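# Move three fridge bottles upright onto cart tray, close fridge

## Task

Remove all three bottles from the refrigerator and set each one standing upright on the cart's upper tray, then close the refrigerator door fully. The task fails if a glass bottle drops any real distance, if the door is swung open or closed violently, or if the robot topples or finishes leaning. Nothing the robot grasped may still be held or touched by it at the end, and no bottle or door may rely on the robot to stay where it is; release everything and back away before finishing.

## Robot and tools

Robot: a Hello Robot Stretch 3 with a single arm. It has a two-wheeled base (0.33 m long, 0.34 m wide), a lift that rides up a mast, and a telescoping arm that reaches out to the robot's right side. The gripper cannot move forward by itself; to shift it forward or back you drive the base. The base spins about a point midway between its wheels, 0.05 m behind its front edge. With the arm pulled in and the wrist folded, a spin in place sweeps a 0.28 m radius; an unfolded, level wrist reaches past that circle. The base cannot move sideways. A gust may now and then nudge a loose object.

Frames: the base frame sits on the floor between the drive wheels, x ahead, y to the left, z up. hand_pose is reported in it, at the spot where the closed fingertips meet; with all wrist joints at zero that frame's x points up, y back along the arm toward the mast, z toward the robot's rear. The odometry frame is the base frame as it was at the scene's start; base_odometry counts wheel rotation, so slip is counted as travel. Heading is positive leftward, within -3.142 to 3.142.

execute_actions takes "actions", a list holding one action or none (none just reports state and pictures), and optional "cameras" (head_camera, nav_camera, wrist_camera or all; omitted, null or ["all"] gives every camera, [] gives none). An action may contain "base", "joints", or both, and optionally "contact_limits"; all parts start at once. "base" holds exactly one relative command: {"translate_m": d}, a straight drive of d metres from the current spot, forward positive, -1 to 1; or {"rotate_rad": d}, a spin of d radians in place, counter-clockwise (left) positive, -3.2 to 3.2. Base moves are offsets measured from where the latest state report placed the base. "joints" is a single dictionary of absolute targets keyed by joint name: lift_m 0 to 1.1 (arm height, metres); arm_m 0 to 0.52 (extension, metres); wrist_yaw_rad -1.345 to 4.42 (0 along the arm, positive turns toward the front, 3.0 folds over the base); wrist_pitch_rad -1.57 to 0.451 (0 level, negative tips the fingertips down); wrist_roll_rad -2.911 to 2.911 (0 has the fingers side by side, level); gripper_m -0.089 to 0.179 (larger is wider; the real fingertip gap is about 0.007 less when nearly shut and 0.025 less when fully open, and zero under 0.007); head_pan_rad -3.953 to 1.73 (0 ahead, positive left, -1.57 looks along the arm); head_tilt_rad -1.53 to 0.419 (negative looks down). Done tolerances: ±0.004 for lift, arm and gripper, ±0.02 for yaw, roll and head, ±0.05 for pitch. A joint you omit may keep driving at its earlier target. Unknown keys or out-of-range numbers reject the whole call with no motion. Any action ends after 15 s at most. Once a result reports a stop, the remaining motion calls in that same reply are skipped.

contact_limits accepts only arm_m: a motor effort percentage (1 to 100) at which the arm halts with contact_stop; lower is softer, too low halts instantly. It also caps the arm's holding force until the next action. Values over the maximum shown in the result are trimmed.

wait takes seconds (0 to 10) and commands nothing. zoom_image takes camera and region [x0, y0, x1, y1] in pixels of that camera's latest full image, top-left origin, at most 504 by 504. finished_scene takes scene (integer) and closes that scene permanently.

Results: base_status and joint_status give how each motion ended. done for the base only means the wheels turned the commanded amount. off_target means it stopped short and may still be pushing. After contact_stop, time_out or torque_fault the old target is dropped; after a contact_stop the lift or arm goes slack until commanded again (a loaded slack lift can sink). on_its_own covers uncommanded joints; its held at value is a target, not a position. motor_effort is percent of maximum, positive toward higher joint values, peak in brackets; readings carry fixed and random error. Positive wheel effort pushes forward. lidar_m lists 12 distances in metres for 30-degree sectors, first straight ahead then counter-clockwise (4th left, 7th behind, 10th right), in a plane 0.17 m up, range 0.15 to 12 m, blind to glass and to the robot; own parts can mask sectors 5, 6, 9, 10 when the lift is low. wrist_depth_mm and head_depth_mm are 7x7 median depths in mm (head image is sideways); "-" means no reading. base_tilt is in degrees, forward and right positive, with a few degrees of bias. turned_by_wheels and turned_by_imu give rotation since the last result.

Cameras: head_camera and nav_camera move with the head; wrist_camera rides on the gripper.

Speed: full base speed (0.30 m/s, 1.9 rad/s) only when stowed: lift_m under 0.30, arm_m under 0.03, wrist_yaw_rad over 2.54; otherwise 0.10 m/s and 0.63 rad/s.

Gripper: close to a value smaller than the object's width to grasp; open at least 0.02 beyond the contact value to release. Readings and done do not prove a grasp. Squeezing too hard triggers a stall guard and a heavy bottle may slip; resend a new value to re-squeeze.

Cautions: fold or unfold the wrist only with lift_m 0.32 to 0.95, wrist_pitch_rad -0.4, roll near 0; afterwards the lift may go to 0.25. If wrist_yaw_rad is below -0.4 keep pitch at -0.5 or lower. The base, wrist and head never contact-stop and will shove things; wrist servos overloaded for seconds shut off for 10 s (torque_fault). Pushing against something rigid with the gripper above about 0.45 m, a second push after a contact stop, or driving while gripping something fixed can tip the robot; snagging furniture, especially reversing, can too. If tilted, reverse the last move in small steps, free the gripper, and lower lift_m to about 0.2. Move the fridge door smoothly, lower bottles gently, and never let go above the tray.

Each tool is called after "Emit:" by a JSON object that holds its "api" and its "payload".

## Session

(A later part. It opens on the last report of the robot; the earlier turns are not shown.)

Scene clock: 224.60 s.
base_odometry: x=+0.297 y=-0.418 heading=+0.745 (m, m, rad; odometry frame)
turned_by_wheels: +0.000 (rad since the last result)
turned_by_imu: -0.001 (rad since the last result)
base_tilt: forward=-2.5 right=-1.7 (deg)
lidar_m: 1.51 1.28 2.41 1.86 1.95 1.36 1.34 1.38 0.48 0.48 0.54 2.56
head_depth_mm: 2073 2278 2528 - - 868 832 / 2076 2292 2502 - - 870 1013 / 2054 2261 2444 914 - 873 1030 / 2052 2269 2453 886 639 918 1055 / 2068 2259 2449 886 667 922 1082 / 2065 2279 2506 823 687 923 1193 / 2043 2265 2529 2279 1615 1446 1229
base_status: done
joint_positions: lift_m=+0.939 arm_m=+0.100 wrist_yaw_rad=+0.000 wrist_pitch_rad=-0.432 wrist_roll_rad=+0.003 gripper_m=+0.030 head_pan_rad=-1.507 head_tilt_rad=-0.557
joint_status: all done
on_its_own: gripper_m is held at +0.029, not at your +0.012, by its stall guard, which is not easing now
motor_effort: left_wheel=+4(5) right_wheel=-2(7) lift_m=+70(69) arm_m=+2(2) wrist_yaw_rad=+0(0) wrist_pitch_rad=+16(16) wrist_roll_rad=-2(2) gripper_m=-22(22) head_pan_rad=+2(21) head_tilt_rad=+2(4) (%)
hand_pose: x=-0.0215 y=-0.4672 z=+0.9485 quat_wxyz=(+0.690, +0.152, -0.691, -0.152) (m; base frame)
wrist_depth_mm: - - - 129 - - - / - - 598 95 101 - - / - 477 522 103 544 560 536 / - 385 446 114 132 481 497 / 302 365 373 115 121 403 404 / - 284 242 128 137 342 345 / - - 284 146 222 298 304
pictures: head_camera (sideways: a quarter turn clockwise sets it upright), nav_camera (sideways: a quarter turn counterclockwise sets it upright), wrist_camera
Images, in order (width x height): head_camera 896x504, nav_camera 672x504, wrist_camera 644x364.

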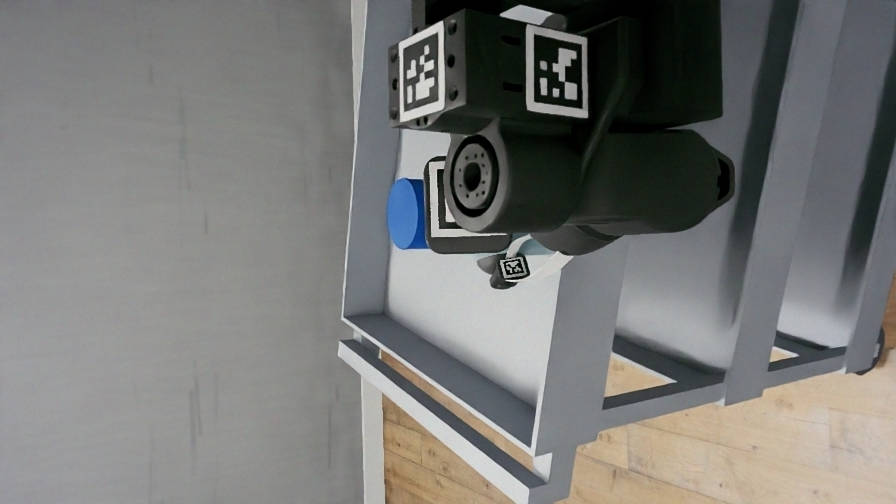

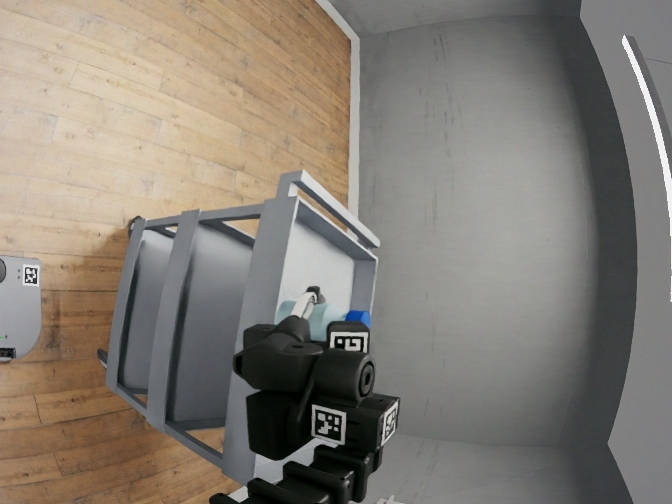

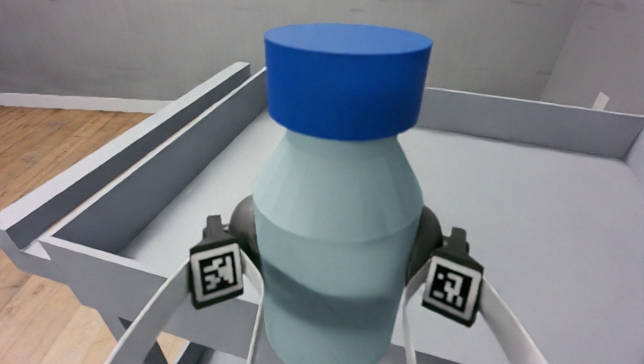

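Emit:
{"api": "execute_actions", "payload": {"actions": [{"joints": {"arm_m": 0.43}}], "cameras": ["head_camera", "wrist_camera"]}}

Scene clock: 231.33 s.
base_odometry: x=+0.297 y=-0.418 heading=+0.745 (m, m, rad; odometry frame)
turned_by_wheels: +0.000 (rad since the last result)
turned_by_imu: +0.000 (rad since the last result)
base_tilt: forward=-2.5 right=-1.6 (deg)
lidar_m: 1.50 1.28 2.41 1.86 1.95 1.36 1.34 1.38 0.48 0.48 0.54 2.56
head_depth_mm: 2069 2287 - 809 680 891 826 / 2060 2250 961 875 683 894 1005 / 2062 2221 - 880 635 914 1034 / 2077 2296 2426 884 650 923 1052 / 2054 2282 2436 887 666 925 1080 / 2047 2256 2493 820 685 925 1198 / 2063 2254 2514 2282 1619 1451 1221
base_status: not commanded
joint_positions: lift_m=+0.939 arm_m=+0.430 wrist_yaw_rad=+0.000 wrist_pitch_rad=-0.432 wrist_roll_rad=+0.003 gripper_m=+0.030 head_pan_rad=-1.507 head_tilt_rad=-0.557
joint_status: all done
on_its_own: gripper_m is held at +0.029, not at your +0.012, by its stall guard, which is not easing now
motor_effort: left_wheel=+5(4) right_wheel=-2(2) lift_m=+69(70) arm_m=+3(3) wrist_yaw_rad=+0(0) wrist_pitch_rad=+16(17) wrist_roll_rad=-2(2) gripper_m=-22(21) head_pan_rad=+2(2) head_tilt_rad=+2(1) (%)
hand_pose: x=-0.0215 y=-0.7972 z=+0.9485 quat_wxyz=(+0.690, +0.152, -0.691, -0.152) (m; base frame)
wrist_depth_mm: - - - 129 - - - / - - - 94 101 - - / - - - 103 - - - / - 365 366 114 131 - - / - 314 352 115 121 315 - / 257 284 314 128 137 325 307 / 238 279 286 146 288 298 300
pictures: head_camera (sideways: a quarter turn clockwise sets it upright), wrist_camera
Images, in order (width x height): head_camera 896x504, wrist_camera 644x364.

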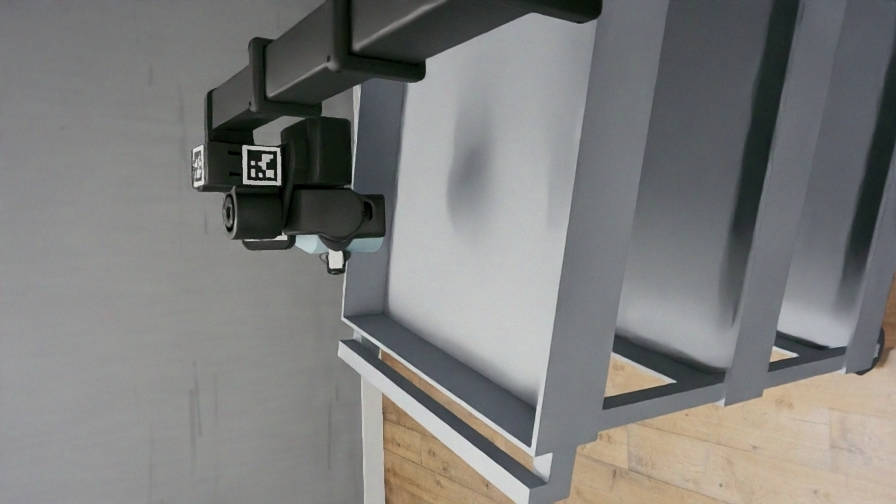

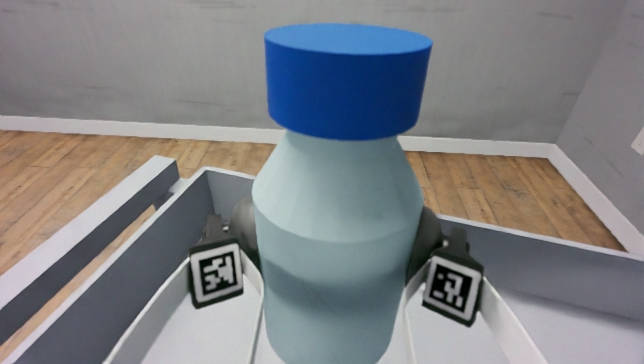

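Emit:
{"api": "execute_actions", "payload": {"actions": [{"joints": {"lift_m": 0.838}}], "cameras": ["head_camera", "wrist_camera"]}}

Scene clock: 235.67 s.
base_odometry: x=+0.297 y=-0.418 heading=+0.745 (m, m, rad; odometry frame)
turned_by_wheels: +0.000 (rad since the last result)
turned_by_imu: +0.000 (rad since the last result)
base_tilt: forward=-2.5 right=-1.7 (deg)
lidar_m: 1.51 1.28 2.40 1.87 1.94 1.36 1.34 1.38 0.48 0.48 0.54 2.55
head_depth_mm: 2071 2280 2507 909 - - 916 / 2079 2292 2482 811 615 891 1007 / 2059 2279 2456 814 634 919 1033 / 2060 2268 2452 850 652 919 1057 / 2052 2274 2447 887 667 921 1079 / 2059 2271 2489 818 686 924 1199 / 2054 2268 2511 2281 1613 1458 1225
base_status: not commanded
joint_positions: lift_m=+0.839 arm_m=+0.430 wrist_yaw_rad=+0.000 wrist_pitch_rad=-0.433 wrist_roll_rad=+0.003 gripper_m=+0.030 head_pan_rad=-1.507 head_tilt_rad=-0.557
joint_status: all done
on_its_own: gripper_m is held at +0.029, not at your +0.012, by its stall guard, which is not easing now
motor_effort: left_wheel=+4(4) right_wheel=-2(4) lift_m=+19(66) arm_m=+1(1) wrist_yaw_rad=+0(0) wrist_pitch_rad=+16(17) wrist_roll_rad=-2(2) gripper_m=-21(21) head_pan_rad=+2(2) head_tilt_rad=+3(2) (%)
hand_pose: x=-0.0215 y=-0.7971 z=+0.8480 quat_wxyz=(+0.690, +0.152, -0.691, -0.152) (m; base frame)
wrist_depth_mm: - - - 129 - - - / - 306 308 95 100 - - / 236 264 323 103 259 258 - / 208 270 290 114 132 274 253 / 213 243 238 115 121 256 257 / 203 210 200 128 137 219 219 / 182 184 183 146 184 190 192
pictures: head_camera (sideways: a quarter turn clockwise sets it upright), wrist_camera
Images, in order (width x height): head_camera 896x504, wrist_camera 644x364.

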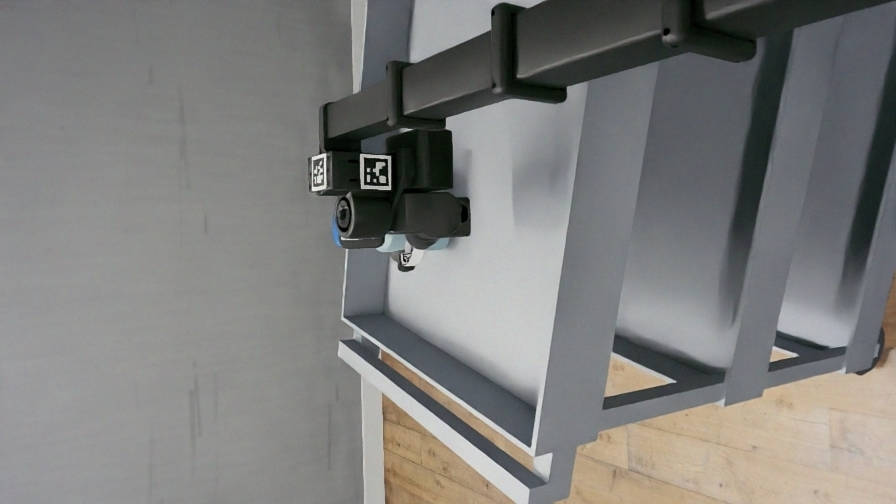

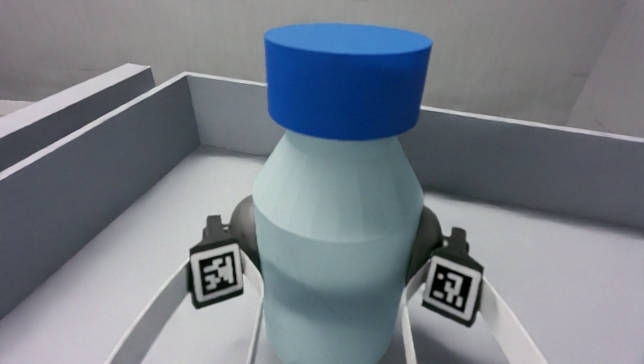

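Emit:
{"api": "execute_actions", "payload": {"actions": [{"joints": {"lift_m": 0.825}}], "cameras": ["wrist_camera"]}}

Scene clock: 237.60 s.
base_odometry: x=+0.297 y=-0.418 heading=+0.745 (m, m, rad; odometry frame)
turned_by_wheels: +0.000 (rad since the last result)
turned_by_imu: +0.000 (rad since the last result)
base_tilt: forward=-2.5 right=-1.7 (deg)
lidar_m: 1.51 1.28 2.40 1.86 1.94 1.37 1.33 1.38 0.48 0.48 0.54 2.55
head_depth_mm: 2074 2267 2506 911 - - 1006 / 2063 2293 2491 813 618 893 1008 / 2075 2290 2486 813 634 916 1031 / 2062 2278 2453 852 652 920 1053 / 2059 2268 2472 887 667 921 1079 / 2065 2283 2509 823 687 923 1195 / 2046 2264 2525 2286 1622 1445 1227
base_status: not commanded
joint_positions: lift_m=+0.826 arm_m=+0.430 wrist_yaw_rad=+0.000 wrist_pitch_rad=-0.411 wrist_roll_rad=+0.003 gripper_m=+0.030 head_pan_rad=-1.507 head_tilt_rad=-0.557
joint_status: all done
on_its_own: gripper_m is held at +0.029, not at your +0.012, by its stall guard, which is not easing now
motor_effort: left_wheel=+5(4) right_wheel=-3(3) lift_m=+16(16) arm_m=+2(2) wrist_yaw_rad=+0(1) wrist_pitch_rad=+10(16) wrist_roll_rad=-2(2) gripper_m=-21(22) head_pan_rad=+3(2) head_tilt_rad=+2(2) (%)
hand_pose: x=-0.0215 y=-0.7999 z=+0.8399 quat_wxyz=(+0.691, +0.144, -0.693, -0.145) (m; base frame)
wrist_depth_mm: - - - 122 - - - / - 303 301 92 97 - - / 224 260 318 100 250 251 242 / 206 262 282 113 130 269 249 / 212 235 186 115 120 247 250 / 200 202 192 127 137 209 212 / 174 176 177 148 176 182 183
pictures: wrist_camera
Images, in order (width x height): wrist_camera 644x364.

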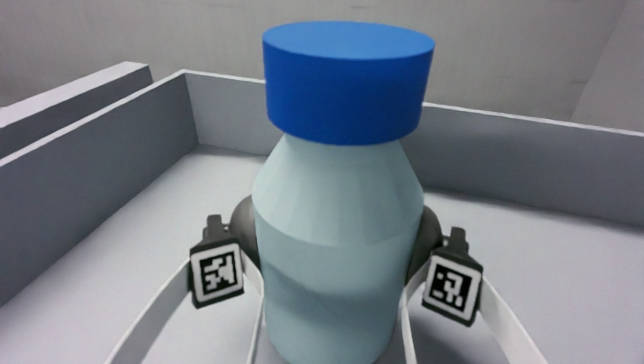

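The bottle is resting on the tray (wrist load dropped). Releasing.

Emit:
{"api": "execute_actions", "payload": {"actions": [{"joints": {"gripper_m": 0.14}}], "cameras": ["wrist_camera"]}}

Scene clock: 240.50 s.
base_odometry: x=+0.297 y=-0.418 heading=+0.745 (m, m, rad; odometry frame)
turned_by_wheels: +0.000 (rad since the last result)
turned_by_imu: +0.000 (rad since the last result)
base_tilt: forward=-2.5 right=-1.7 (deg)
lidar_m: 1.51 1.28 2.40 1.86 1.94 1.37 1.34 1.38 0.48 0.48 0.54 2.56
head_depth_mm: 2066 2295 2512 908 - - 1004 / 2070 2299 2515 812 615 890 1007 / 2053 2277 2456 814 634 915 1033 / 2052 2269 2463 850 652 920 1055 / 2065 2274 2476 882 667 924 1081 / 2059 2255 2476 824 686 922 1197 / 2055 2257 2518 2285 1623 1454 1227
base_status: not commanded
joint_positions: lift_m=+0.826 arm_m=+0.430 wrist_yaw_rad=+0.000 wrist_pitch_rad=-0.405 wrist_roll_rad=+0.003 gripper_m=+0.140 head_pan_rad=-1.507 head_tilt_rad=-0.557
joint_status: all done
motor_effort: left_wheel=+3(4) right_wheel=-2(3) lift_m=+16(16) arm_m=+3(2) wrist_yaw_rad=+0(0) wrist_pitch_rad=+8(10) wrist_roll_rad=-2(2) gripper_m=-1(93) head_pan_rad=+2(2) head_tilt_rad=+2(2) (%)
hand_pose: x=-0.0215 y=-0.8006 z=+0.8412 quat_wxyz=(+0.692, +0.142, -0.693, -0.143) (m; base frame)
wrist_depth_mm: - - - - - - - / - 301 306 94 100 - - / 229 260 319 102 253 252 244 / 205 266 281 116 137 270 249 / 211 243 234 118 136 258 253 / 201 - 202 131 197 - 214 / - 177 178 153 178 179 185
pictures: wrist_camera
Images, in order (width x height): wrist_camera 644x364.

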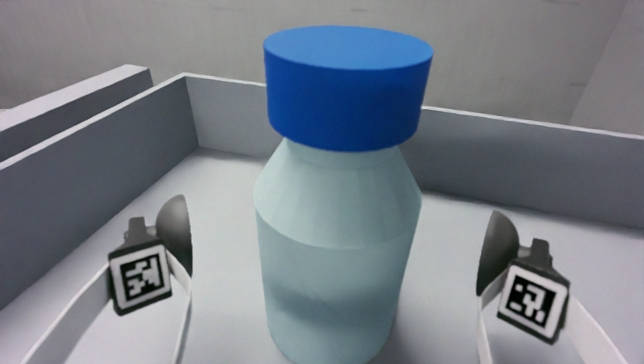

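Emit:
{"api": "execute_actions", "payload": {"actions": [{"joints": {"arm_m": 0.0, "lift_m": 0.9}}], "cameras": ["head_camera"]}}

Emit:
{"api": "execute_actions", "payload": {"actions": [{"base": {"translate_m": 0.5}, "joints": {"wrist_yaw_rad": 3.0, "wrist_pitch_rad": -0.4, "gripper_m": 0.03, "lift_m": 0.285, "head_pan_rad": 0.0, "head_tilt_rad": -0.6}}]}}

Scene clock: 254.23 s.
base_odometry: x=+0.297 y=-0.418 heading=+0.745 (m, m, rad; odometry frame)
turned_by_wheels: +0.000 (rad since the last result)
turned_by_imu: +0.000 (rad since the last result)
base_tilt: forward=-2.5 right=-1.7 (deg)
lidar_m: 1.51 1.28 2.40 1.86 1.95 1.36 1.33 1.38 0.48 0.48 0.54 2.55
head_depth_mm: 2071 2268 2516 877 682 - - / 2065 2291 2498 876 706 938 - / 2073 2278 2446 860 708 - - / 2071 2288 2462 851 680 923 1056 / 2047 2293 2435 887 659 921 1078 / 2052 2274 2505 822 686 926 1200 / 2057 2257 2531 2288 1613 1456 1228
base_status: not commanded
joint_positions: lift_m=+0.899 arm_m=+0.000 wrist_yaw_rad=+0.000 wrist_pitch_rad=-0.404 wrist_roll_rad=+0.003 gripper_m=+0.140 head_pan_rad=-1.507 head_tilt_rad=-0.556
joint_status: all done
motor_effort: left_wheel=+3(4) right_wheel=-2(2) lift_m=+65(69) arm_m=-4(4) wrist_yaw_rad=+0(0) wrist_pitch_rad=+7(8) wrist_roll_rad=-2(2) gripper_m=+1(0) head_pan_rad=+2(2) head_tilt_rad=+1(2) (%)
hand_pose: x=-0.0215 y=-0.3715 z=+0.9151 quat_wxyz=(+0.692, +0.142, -0.693, -0.142) (m; base frame)
wrist_depth_mm: - - - - - - - / - - 601 564 665 630 - / - 408 513 548 559 573 555 / - 347 324 432 435 441 448 / - - 349 311 286 371 365 / - - 681 679 316 - 256 / - - 597 600 610 602 281
pictures: head_camera (sideways: a quarter turn clockwise sets it upright)
Images, in order (width x height): head_camera 896x504.

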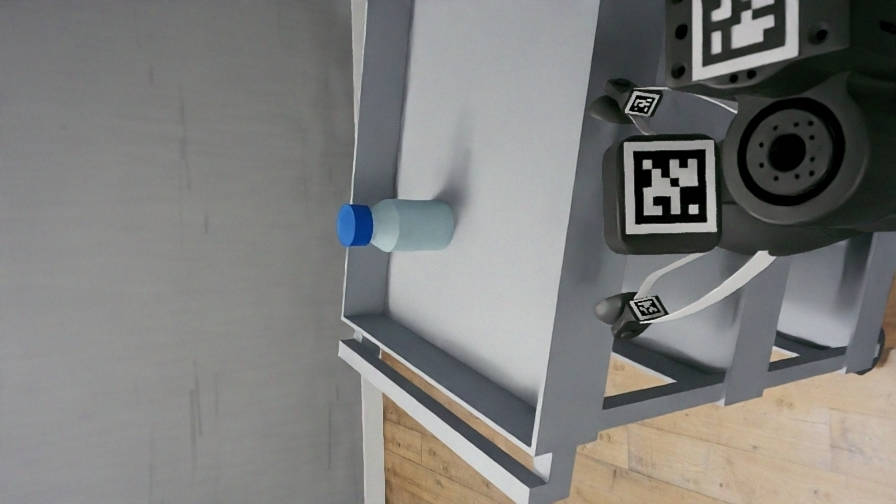

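Scene clock: 260.67 s.
base_odometry: x=+0.664 y=-0.079 heading=+0.745 (m, m, rad; odometry frame)
turned_by_wheels: +0.000 (rad since the last result)
turned_by_imu: +0.002 (rad since the last result)
base_tilt: forward=-2.5 right=-1.6 (deg)
lidar_m: 1.38 0.81 2.41 1.90 2.39 1.91 1.84 0.69 0.61 2.47 2.55 2.03
head_depth_mm: 1663 1835 2082 2126 1686 1402 1188 / 1639 1808 2054 2127 1691 1407 1196 / 1599 1793 1984 2152 1702 1399 1193 / 1254 1351 1577 1820 1698 1407 1201 / 1485 1572 1666 1959 1697 1412 1201 / 1481 1561 1684 1832 1708 1411 1204 / 1413 1327 1378 1385 1291 1212 1205
base_status: done
joint_positions: lift_m=+0.286 arm_m=+0.000 wrist_yaw_rad=+2.999 wrist_pitch_rad=-0.414 wrist_roll_rad=+0.003 gripper_m=+0.030 head_pan_rad=-0.007 head_tilt_rad=-0.593
joint_status: all done
motor_effort: left_wheel=+3(9) right_wheel=-3(1) lift_m=+15(63) arm_m=-4(4) wrist_yaw_rad=+1(2) wrist_pitch_rad=+4(7) wrist_roll_rad=-2(2) gripper_m=+0(93) head_pan_rad=+2(28) head_tilt_rad=-3(4) (%)
hand_pose: x=+0.0108 y=+0.0773 z=+0.2993 quat_wxyz=(+0.195, +0.701, +0.096, +0.679) (m; base frame)
wrist_depth_mm: - - - - - - - / - - - - - - - / 881 888 925 945 954 986 - / 695 714 725 745 750 767 775 / 591 586 - 620 631 628 635 / 504 518 - - - 527 536 / - - - - 449 462 462
pictures: head_camera (sideways: a quarter turn clockwise sets it upright), nav_camera (sideways: a quarter turn counterclockwise sets it upright), wrist_camera
Images, in order (width x height): head_camera 896x504, nav_camera 672x504, wrist_camera 644x364.

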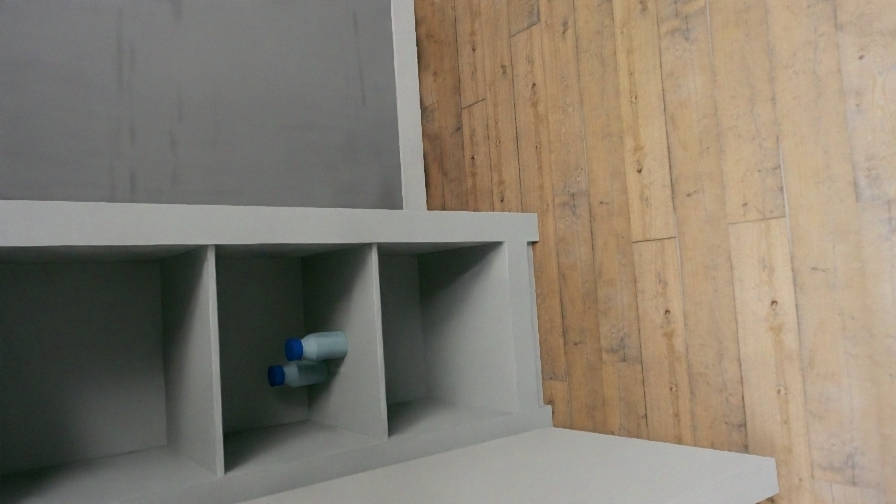

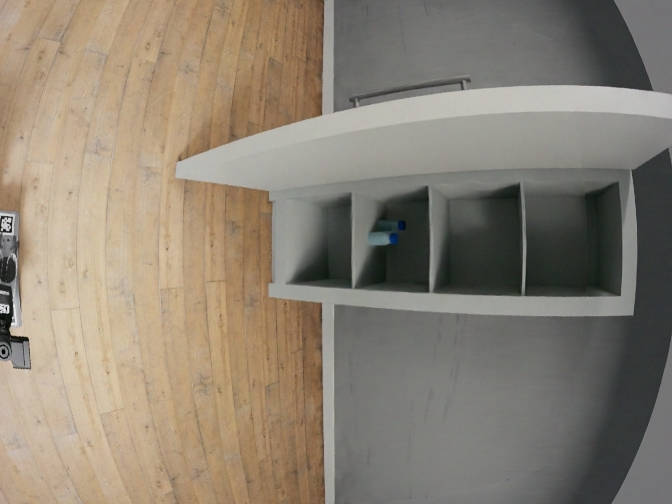

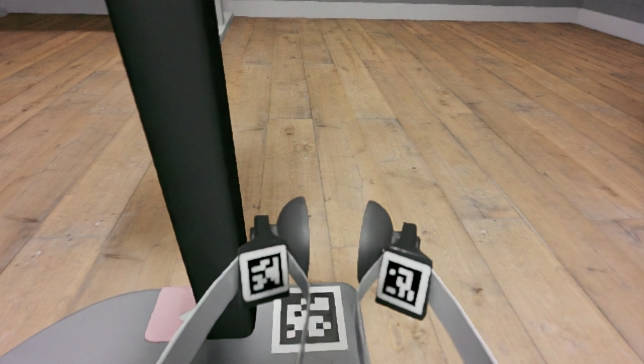

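Emit:
{"api": "execute_actions", "payload": {"actions": [{"base": {"translate_m": 0.9}}], "cameras": []}}

Emit:
{"api": "execute_actions", "payload": {"actions": [{"base": {"rotate_rad": 1.555}, "joints": {"head_pan_rad": -1.5, "head_tilt_rad": -0.8}}], "cameras": ["head_camera", "nav_camera"]}}

Scene clock: 268.53 s.
base_odometry: x=+1.326 y=+0.531 heading=+0.745 (m, m, rad; odometry frame)
turned_by_wheels: +0.000 (rad since the last result)
turned_by_imu: +0.003 (rad since the last result)
base_tilt: forward=-2.5 right=-1.7 (deg)
lidar_m: 0.48 0.57 0.40 0.38 0.39 2.85 1.71 1.32 2.56 2.45 1.49 0.49
head_depth_mm: 365 408 1027 1241 1460 1394 1189 / 368 404 455 523 624 1305 1170 / 513 547 583 598 676 779 959 / 732 812 867 646 1011 856 1085 / 725 807 860 648 979 857 1081 / 719 799 851 650 884 856 1089 / 715 791 847 653 983 839 1063
base_status: done
joint_positions: lift_m=+0.286 arm_m=+0.000 wrist_yaw_rad=+2.999 wrist_pitch_rad=-0.414 wrist_roll_rad=+0.003 gripper_m=+0.030 head_pan_rad=-0.007 head_tilt_rad=-0.594
joint_status: not commanded
motor_effort: left_wheel=+2(12) right_wheel=-1(5) lift_m=+16(16) arm_m=-3(3) wrist_yaw_rad=+0(1) wrist_pitch_rad=+4(4) wrist_roll_rad=-2(2) gripper_m=-1(1) head_pan_rad=+2(2) head_tilt_rad=-3(3) (%)
hand_pose: x=+0.0106 y=+0.0773 z=+0.2993 quat_wxyz=(+0.195, +0.701, +0.096, +0.679) (m; base frame)
wrist_depth_mm: - - 386 397 406 422 432 / - - 425 428 449 458 475 / 885 877 465 476 490 509 516 / 714 703 513 528 552 574 537 / 585 596 - 585 627 618 535 / 498 521 - - - 525 519 / - - - - 455 459 464
pictures: none
No camera images: the call's "cameras" was empty. Leave "cameras" out to get every camera's image.

Scene clock: 270.83 s.
base_odometry: x=+1.326 y=+0.531 heading=+2.300 (m, m, rad; odometry frame)
turned_by_wheels: +1.555 (rad since the last result)
turned_by_imu: +1.586 (rad since the last result)
base_tilt: forward=-2.5 right=-1.7 (deg)
lidar_m: 0.38 0.39 2.86 1.73 1.53 2.57 2.45 1.50 0.49 0.48 0.58 0.40
head_depth_mm: 377 434 511 1451 1449 1258 1115 / 482 489 538 624 824 1244 1120 / 751 754 614 961 877 1157 1141 / 765 787 615 1008 920 1183 1141 / 764 788 616 940 899 1189 1121 / 763 789 618 989 903 1192 1118 / 759 793 618 980 899 1094 1085
base_status: done
joint_positions: lift_m=+0.286 arm_m=+0.000 wrist_yaw_rad=+2.999 wrist_pitch_rad=-0.414 wrist_roll_rad=+0.003 gripper_m=+0.030 head_pan_rad=-1.493 head_tilt_rad=-0.790
joint_status: all done
motor_effort: left_wheel=-3(10) right_wheel=+0(6) lift_m=+15(16) arm_m=-3(4) wrist_yaw_rad=+1(1) wrist_pitch_rad=+5(4) wrist_roll_rad=-2(2) gripper_m=+0(0) head_pan_rad=-3(29) head_tilt_rad=-3(14) (%)
hand_pose: x=+0.0106 y=+0.0773 z=+0.2993 quat_wxyz=(+0.195, +0.701, +0.096, +0.679) (m; base frame)
wrist_depth_mm: - - - - - - - / - - - - - - - / 876 901 944 934 965 962 990 / 702 721 727 728 747 750 772 / 584 584 - 622 625 617 628 / 498 521 - - - 524 513 / - - - - 451 462 443
pictures: head_camera (sideways: a quarter turn clockwise sets it upright), nav_camera (sideways: a quarter turn counterclockwise sets it upright)
Images, in order (width x height): head_camera 896x504, nav_camera 672x504.

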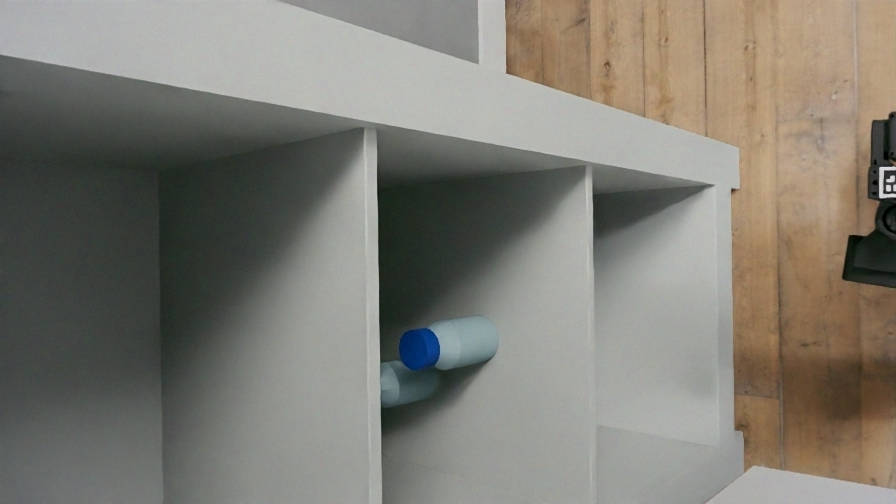

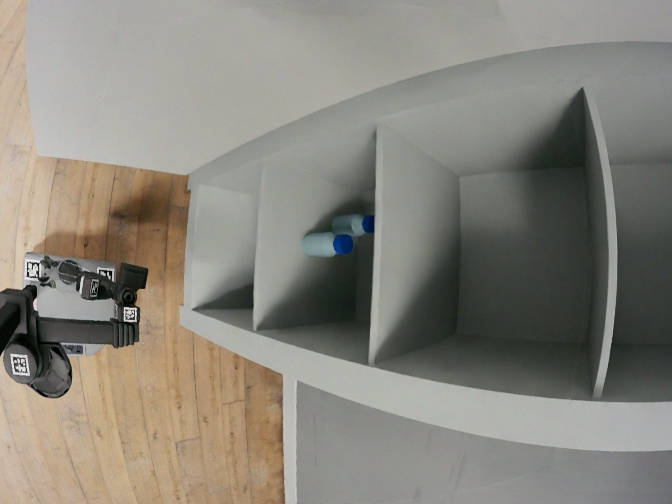

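Emit:
{"api": "execute_actions", "payload": {"actions": [{"joints": {"lift_m": 0.34}}], "cameras": []}}

Emit:
{"api": "execute_actions", "payload": {"actions": [{"joints": {"lift_m": 0.559, "wrist_yaw_rad": 0.0, "wrist_pitch_rad": -0.38}}], "cameras": []}}

Emit:
{"api": "execute_actions", "payload": {"actions": [{"base": {"translate_m": 0.165}, "joints": {"gripper_m": 0.15, "arm_m": 0.08}}], "cameras": ["head_camera", "wrist_camera"]}}

Scene clock: 276.33 s.
base_odometry: x=+1.326 y=+0.531 heading=+2.300 (m, m, rad; odometry frame)
turned_by_wheels: +0.000 (rad since the last result)
turned_by_imu: +0.000 (rad since the last result)
base_tilt: forward=-2.5 right=-1.6 (deg)
lidar_m: 0.38 0.39 2.86 1.73 1.53 2.57 2.46 1.50 0.49 0.48 0.58 0.40
head_depth_mm: 377 434 511 1450 1453 1262 1116 / 482 489 538 624 824 1242 1122 / 750 756 614 961 875 1152 1135 / 763 784 616 1012 919 1186 1150 / 760 788 616 942 899 1189 1121 / 761 789 617 989 899 1194 1124 / 761 791 619 978 902 1090 1085
base_status: not commanded
joint_positions: lift_m=+0.339 arm_m=+0.000 wrist_yaw_rad=+2.999 wrist_pitch_rad=-0.415 wrist_roll_rad=+0.003 gripper_m=+0.030 head_pan_rad=-1.493 head_tilt_rad=-0.790
joint_status: all done
motor_effort: left_wheel=-2(3) right_wheel=+1(1) lift_m=+66(64) arm_m=-3(4) wrist_yaw_rad=+0(0) wrist_pitch_rad=+4(5) wrist_roll_rad=-2(2) gripper_m=+0(1) head_pan_rad=-2(3) head_tilt_rad=-3(3) (%)
hand_pose: x=+0.0106 y=+0.0773 z=+0.3527 quat_wxyz=(+0.195, +0.701, +0.096, +0.679) (m; base frame)
wrist_depth_mm: - - - - - - - / - - - - - - - / 988 - - - - - - / 788 802 810 825 852 868 868 / 656 657 - 703 703 704 720 / 560 565 - 584 - 597 590 / 493 518 - - 505 521 445
pictures: none
No camera images: the call's "cameras" was empty. Leave "cameras" out to get every camera's image.

Scene clock: 279.17 s.
base_odometry: x=+1.326 y=+0.531 heading=+2.300 (m, m, rad; odometry frame)
turned_by_wheels: +0.000 (rad since the last result)
turned_by_imu: +0.000 (rad since the last result)
base_tilt: forward=-2.5 right=-1.6 (deg)
lidar_m: 0.38 0.39 2.87 1.74 1.53 2.57 2.45 1.50 0.49 0.48 0.58 0.40
head_depth_mm: 377 434 511 1446 1452 1258 1135 / 482 489 539 624 824 1242 1177 / 750 753 614 964 880 1093 - / 765 784 616 1012 920 1171 1117 / 761 787 617 942 900 1190 1121 / 763 787 617 989 901 1190 1120 / 762 794 619 977 903 1093 1082
base_status: not commanded
joint_positions: lift_m=+0.558 arm_m=+0.000 wrist_yaw_rad=+0.002 wrist_pitch_rad=-0.404 wrist_roll_rad=+0.003 gripper_m=+0.030 head_pan_rad=-1.493 head_tilt_rad=-0.790
joint_status: all done
motor_effort: left_wheel=-4(2) right_wheel=+1(1) lift_m=+66(62) arm_m=-4(4) wrist_yaw_rad=-2(3) wrist_pitch_rad=+8(9) wrist_roll_rad=-2(2) gripper_m=+1(0) head_pan_rad=-3(3) head_tilt_rad=-3(4) (%)
hand_pose: x=-0.0212 y=-0.3714 z=+0.5740 quat_wxyz=(+0.692, +0.142, -0.693, -0.142) (m; base frame)
wrist_depth_mm: 458 579 596 598 385 191 186 / 445 484 409 522 376 205 206 / 353 360 367 375 342 224 809 / 308 298 303 296 286 247 908 / 476 707 818 847 290 282 991 / 485 668 703 708 - 835 890 / 488 599 602 619 382 744 767
pictures: none
No camera images: the call's "cameras" was empty. Leave "cameras" out to get every camera's image.

Scene clock: 281.77 s.
base_odometry: x=+1.216 y=+0.654 heading=+2.300 (m, m, rad; odometry frame)
turned_by_wheels: +0.000 (rad since the last result)
turned_by_imu: +0.000 (rad since the last result)
base_tilt: forward=-2.5 right=-1.6 (deg)
lidar_m: 0.21 0.22 2.85 2.74 1.55 2.74 2.62 1.50 0.54 0.81 0.33 0.23
head_depth_mm: 749 751 612 831 853 1194 1134 / 759 783 612 1011 900 1158 - / 759 785 612 987 897 - 1102 / 759 788 614 961 897 1185 1117 / 756 787 615 1013 900 1185 1121 / 744 760 617 818 845 965 961 / 562 557 552 626 673 657 643
base_status: done
joint_positions: lift_m=+0.558 arm_m=+0.080 wrist_yaw_rad=+0.001 wrist_pitch_rad=-0.404 wrist_roll_rad=+0.003 gripper_m=+0.150 head_pan_rad=-1.493 head_tilt_rad=-0.790
joint_status: all done
motor_effort: left_wheel=-2(5) right_wheel=+1(4) lift_m=+66(66) arm_m=+2(2) wrist_yaw_rad=-1(1) wrist_pitch_rad=+7(7) wrist_roll_rad=-2(2) gripper_m=+0(96) head_pan_rad=-3(3) head_tilt_rad=-4(4) (%)
hand_pose: x=-0.0214 y=-0.4508 z=+0.5740 quat_wxyz=(+0.692, +0.142, -0.693, -0.142) (m; base frame)
wrist_depth_mm: 263 368 510 294 514 499 331 / 266 376 498 308 524 470 327 / 268 346 367 338 380 388 324 / 261 285 289 294 298 303 291 / 233 249 238 240 244 249 252 / 257 - 614 656 220 221 218 / 293 401 605 609 617 465 283
pictures: head_camera (sideways: a quarter turn clockwise sets it upright), wrist_camera
Images, in order (width x height): head_camera 896x504, wrist_camera 644x364.

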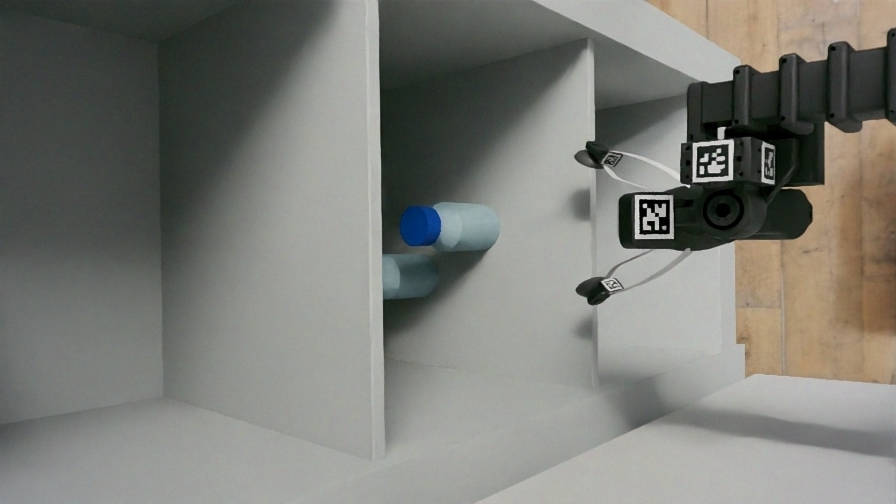

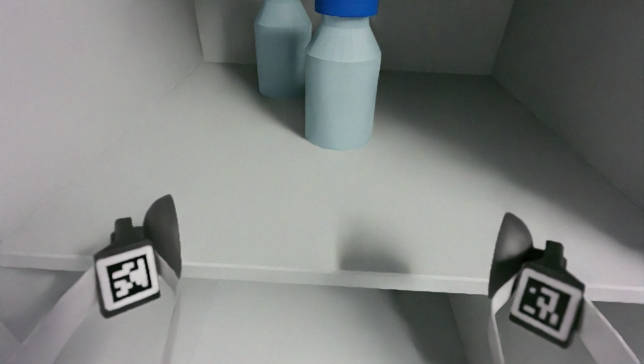

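Emit:
{"api": "execute_actions", "payload": {"actions": [{"joints": {"arm_m": 0.283}}], "cameras": ["head_camera", "wrist_camera"]}}

Scene clock: 287.40 s.
base_odometry: x=+1.216 y=+0.654 heading=+2.300 (m, m, rad; odometry frame)
turned_by_wheels: +0.000 (rad since the last result)
turned_by_imu: +0.000 (rad since the last result)
base_tilt: forward=-2.6 right=-1.7 (deg)
lidar_m: 0.22 0.22 2.86 2.74 1.55 2.74 2.63 1.50 0.54 0.81 0.33 0.23
head_depth_mm: 747 751 612 829 851 1198 1115 / 760 782 612 1010 914 - - / 760 783 614 1037 1236 1185 1110 / 758 785 614 983 898 1187 1118 / 757 787 615 1013 898 1189 1117 / 742 759 616 821 838 962 962 / 562 556 552 626 672 656 642
base_status: not commanded
joint_positions: lift_m=+0.558 arm_m=+0.283 wrist_yaw_rad=+0.000 wrist_pitch_rad=-0.404 wrist_roll_rad=+0.003 gripper_m=+0.150 head_pan_rad=-1.493 head_tilt_rad=-0.790
joint_status: all done
motor_effort: left_wheel=-3(3) right_wheel=+1(1) lift_m=+66(66) arm_m=+2(2) wrist_yaw_rad=-1(1) wrist_pitch_rad=+7(8) wrist_roll_rad=-2(2) gripper_m=+0(0) head_pan_rad=-3(3) head_tilt_rad=-4(4) (%)
hand_pose: x=-0.0214 y=-0.6538 z=+0.5740 quat_wxyz=(+0.692, +0.142, -0.693, -0.142) (m; base frame)
wrist_depth_mm: 270 335 214 118 320 323 310 / 274 361 226 100 116 351 318 / 276 341 245 113 359 367 316 / 267 282 264 121 271 301 292 / 233 245 229 125 228 248 249 / 200 - 201 143 200 207 212 / - 174 175 166 178 178 178
pictures: head_camera (sideways: a quarter turn clockwise sets it upright), wrist_camera
Images, in order (width x height): head_camera 896x504, wrist_camera 644x364.

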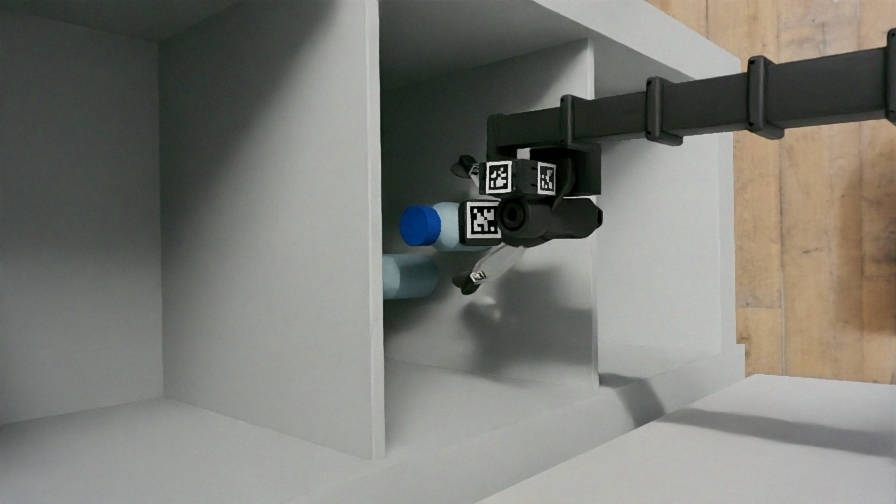

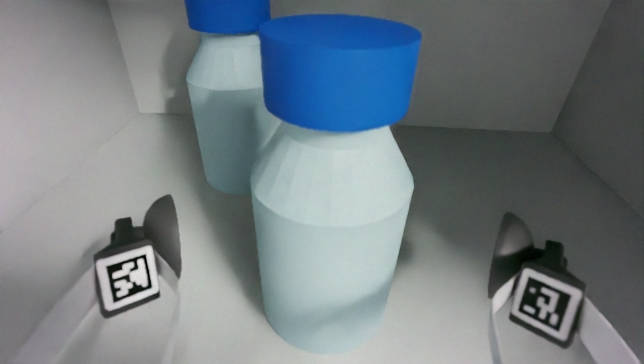

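Emit:
{"api": "execute_actions", "payload": {"actions": [{"joints": {"arm_m": 0.29, "gripper_m": 0.03}}], "cameras": ["wrist_camera"]}}

Emit:
{"api": "execute_actions", "payload": {"actions": [{"joints": {"lift_m": 0.585}}], "cameras": ["wrist_camera"]}}

Scene clock: 291.00 s.
base_odometry: x=+1.216 y=+0.654 heading=+2.300 (m, m, rad; odometry frame)
turned_by_wheels: +0.000 (rad since the last result)
turned_by_imu: +0.000 (rad since the last result)
base_tilt: forward=-2.5 right=-1.6 (deg)
lidar_m: 0.22 0.22 2.87 2.74 1.55 2.75 2.62 1.50 0.54 0.81 0.33 0.23
head_depth_mm: 745 752 610 831 850 1194 1116 / 760 782 611 1011 893 - - / 759 782 615 1035 1228 1187 1119 / 760 785 615 963 908 1188 1115 / 757 787 615 1012 897 1185 1117 / 743 759 617 819 839 962 957 / 561 557 552 625 671 658 642
base_status: not commanded
joint_positions: lift_m=+0.558 arm_m=+0.290 wrist_yaw_rad=+0.002 wrist_pitch_rad=-0.412 wrist_roll_rad=+0.003 gripper_m=+0.031 head_pan_rad=-1.493 head_tilt_rad=-0.790
joint_status: all done
motor_effort: left_wheel=-1(4) right_wheel=+0(1) lift_m=+66(66) arm_m=+2(2) wrist_yaw_rad=-2(5) wrist_pitch_rad=+10(10) wrist_roll_rad=-2(2) gripper_m=-21(99) head_pan_rad=-3(2) head_tilt_rad=-3(4) (%)
hand_pose: x=-0.0210 y=-0.6599 z=+0.5724 quat_wxyz=(+0.692, +0.145, -0.693, -0.144) (m; base frame)
wrist_depth_mm: 269 332 206 107 311 315 306 / 272 355 219 90 94 346 320 / 273 342 239 99 333 364 316 / 265 277 260 111 126 294 288 / 228 231 182 113 118 242 246 / 196 198 187 128 138 206 207 / 171 172 172 149 173 178 180
pictures: wrist_camera
Images, in order (width x height): wrist_camera 644x364.

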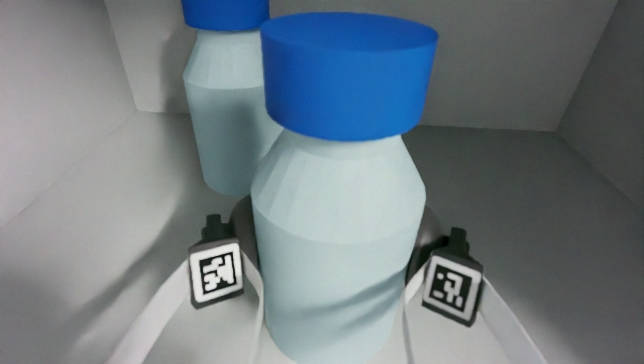

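Scene clock: 292.00 s.
base_odometry: x=+1.216 y=+0.654 heading=+2.300 (m, m, rad; odometry frame)
turned_by_wheels: +0.000 (rad since the last result)
turned_by_imu: +0.000 (rad since the last result)
base_tilt: forward=-2.5 right=-1.7 (deg)
lidar_m: 0.22 0.22 2.86 2.74 1.55 2.74 2.62 1.49 0.54 0.81 0.33 0.23
head_depth_mm: 748 752 610 833 854 1176 1137 / 761 780 612 1032 916 - 1118 / 759 783 613 1035 1232 1191 1116 / 758 787 615 965 896 1182 1119 / 758 787 616 1014 896 1186 1122 / 741 757 616 819 840 961 958 / 562 556 552 626 673 658 643
base_status: not commanded
joint_positions: lift_m=+0.584 arm_m=+0.290 wrist_yaw_rad=+0.002 wrist_pitch_rad=-0.438 wrist_roll_rad=+0.003 gripper_m=+0.031 head_pan_rad=-1.493 head_tilt_rad=-0.790
joint_status: all done
motor_effort: left_wheel=-2(2) right_wheel=+0(0) lift_m=+70(71) arm_m=+2(2) wrist_yaw_rad=-2(2) wrist_pitch_rad=+18(20) wrist_roll_rad=-2(2) gripper_m=-22(21) head_pan_rad=-3(3) head_tilt_rad=-3(3) (%)
hand_pose: x=-0.0212 y=-0.6565 z=+0.5924 quat_wxyz=(+0.690, +0.154, -0.691, -0.154) (m; base frame)
wrist_depth_mm: 271 332 211 109 312 320 308 / 273 358 229 94 100 349 320 / 276 364 244 108 362 379 316 / 279 305 265 112 127 324 302 / 252 257 196 114 120 269 270 / 217 219 209 128 136 229 231 / 191 192 192 146 193 199 201
pictures: wrist_camera
Images, in order (width x height): wrist_camera 644x364.

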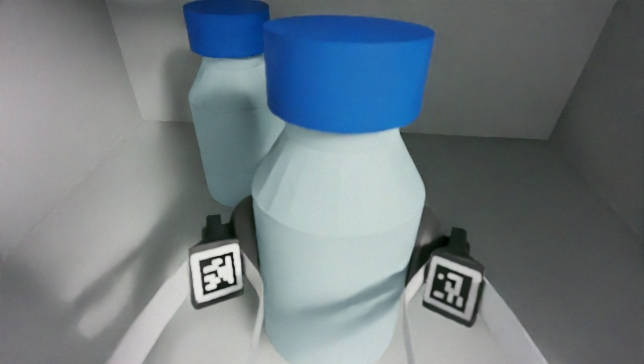

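Emit:
{"api": "wait", "payload": {"seconds": 3}}

Scene clock: 296.37 s.
base_odometry: x=+1.216 y=+0.654 heading=+2.300 (m, m, rad; odometry frame)
turned_by_wheels: +0.000 (rad since the last result)
turned_by_imu: +0.000 (rad since the last result)
base_tilt: forward=-2.5 right=-1.6 (deg)
lidar_m: 0.21 0.22 2.87 2.74 1.56 2.74 2.62 1.50 0.54 0.81 0.33 0.23
head_depth_mm: 748 752 612 829 851 1169 1133 / 760 782 613 1029 917 - 1118 / 759 785 613 1039 1235 1185 1118 / 757 786 614 965 899 1187 1118 / 758 788 616 1014 901 1183 1122 / 743 759 615 819 841 963 960 / 561 557 551 626 671 657 643
base_status: not commanded
joint_positions: lift_m=+0.584 arm_m=+0.290 wrist_yaw_rad=+0.002 wrist_pitch_rad=-0.438 wrist_roll_rad=+0.003 gripper_m=+0.031 head_pan_rad=-1.493 head_tilt_rad=-0.790
joint_status: all done
motor_effort: left_wheel=-2(2) right_wheel=+0(0) lift_m=+70(71) arm_m=+2(2) wrist_yaw_rad=-2(2) wrist_pitch_rad=+18(20) wrist_roll_rad=-2(2) gripper_m=-21(21) head_pan_rad=-2(3) head_tilt_rad=-3(3) (%)
hand_pose: x=-0.0212 y=-0.6565 z=+0.5924 quat_wxyz=(+0.690, +0.154, -0.691, -0.154) (m; base frame)
wrist_depth_mm: 269 332 212 109 316 319 308 / 273 360 230 94 99 347 321 / 276 360 242 108 359 374 317 / 278 305 266 112 127 323 300 / 253 257 196 114 120 268 271 / 218 220 209 128 136 229 230 / 191 193 192 145 193 199 200
wait: 3.00 s; at rest from the start
pictures: head_camera (sideways: a quarter turn clockwise sets it upright), nav_camera (sideways: a quarter turn counterclockwise sets it upright), wrist_camera
Images, in order (width x height): head_camera 896x504, nav_camera 672x504, wrist_camera 644x364.

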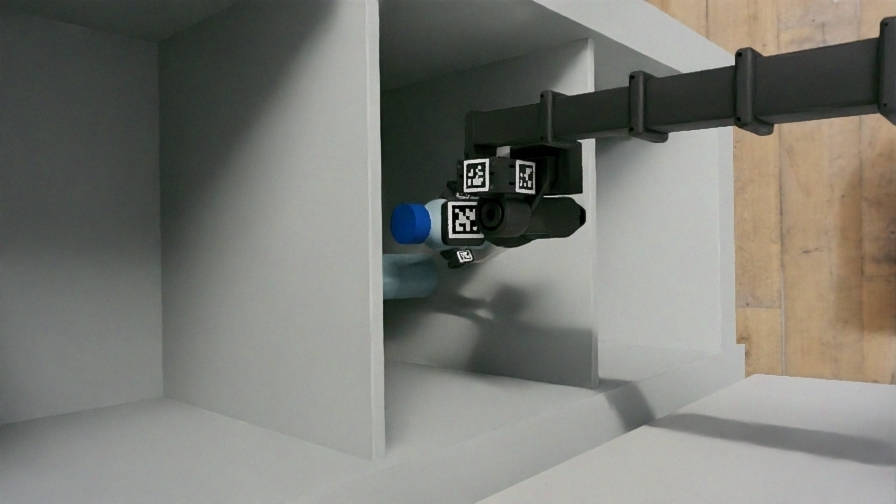

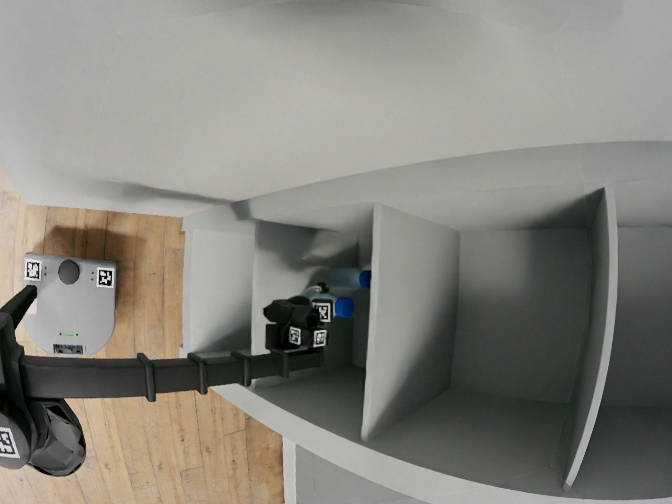

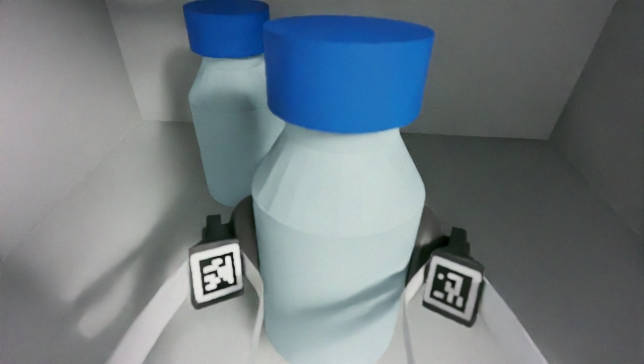

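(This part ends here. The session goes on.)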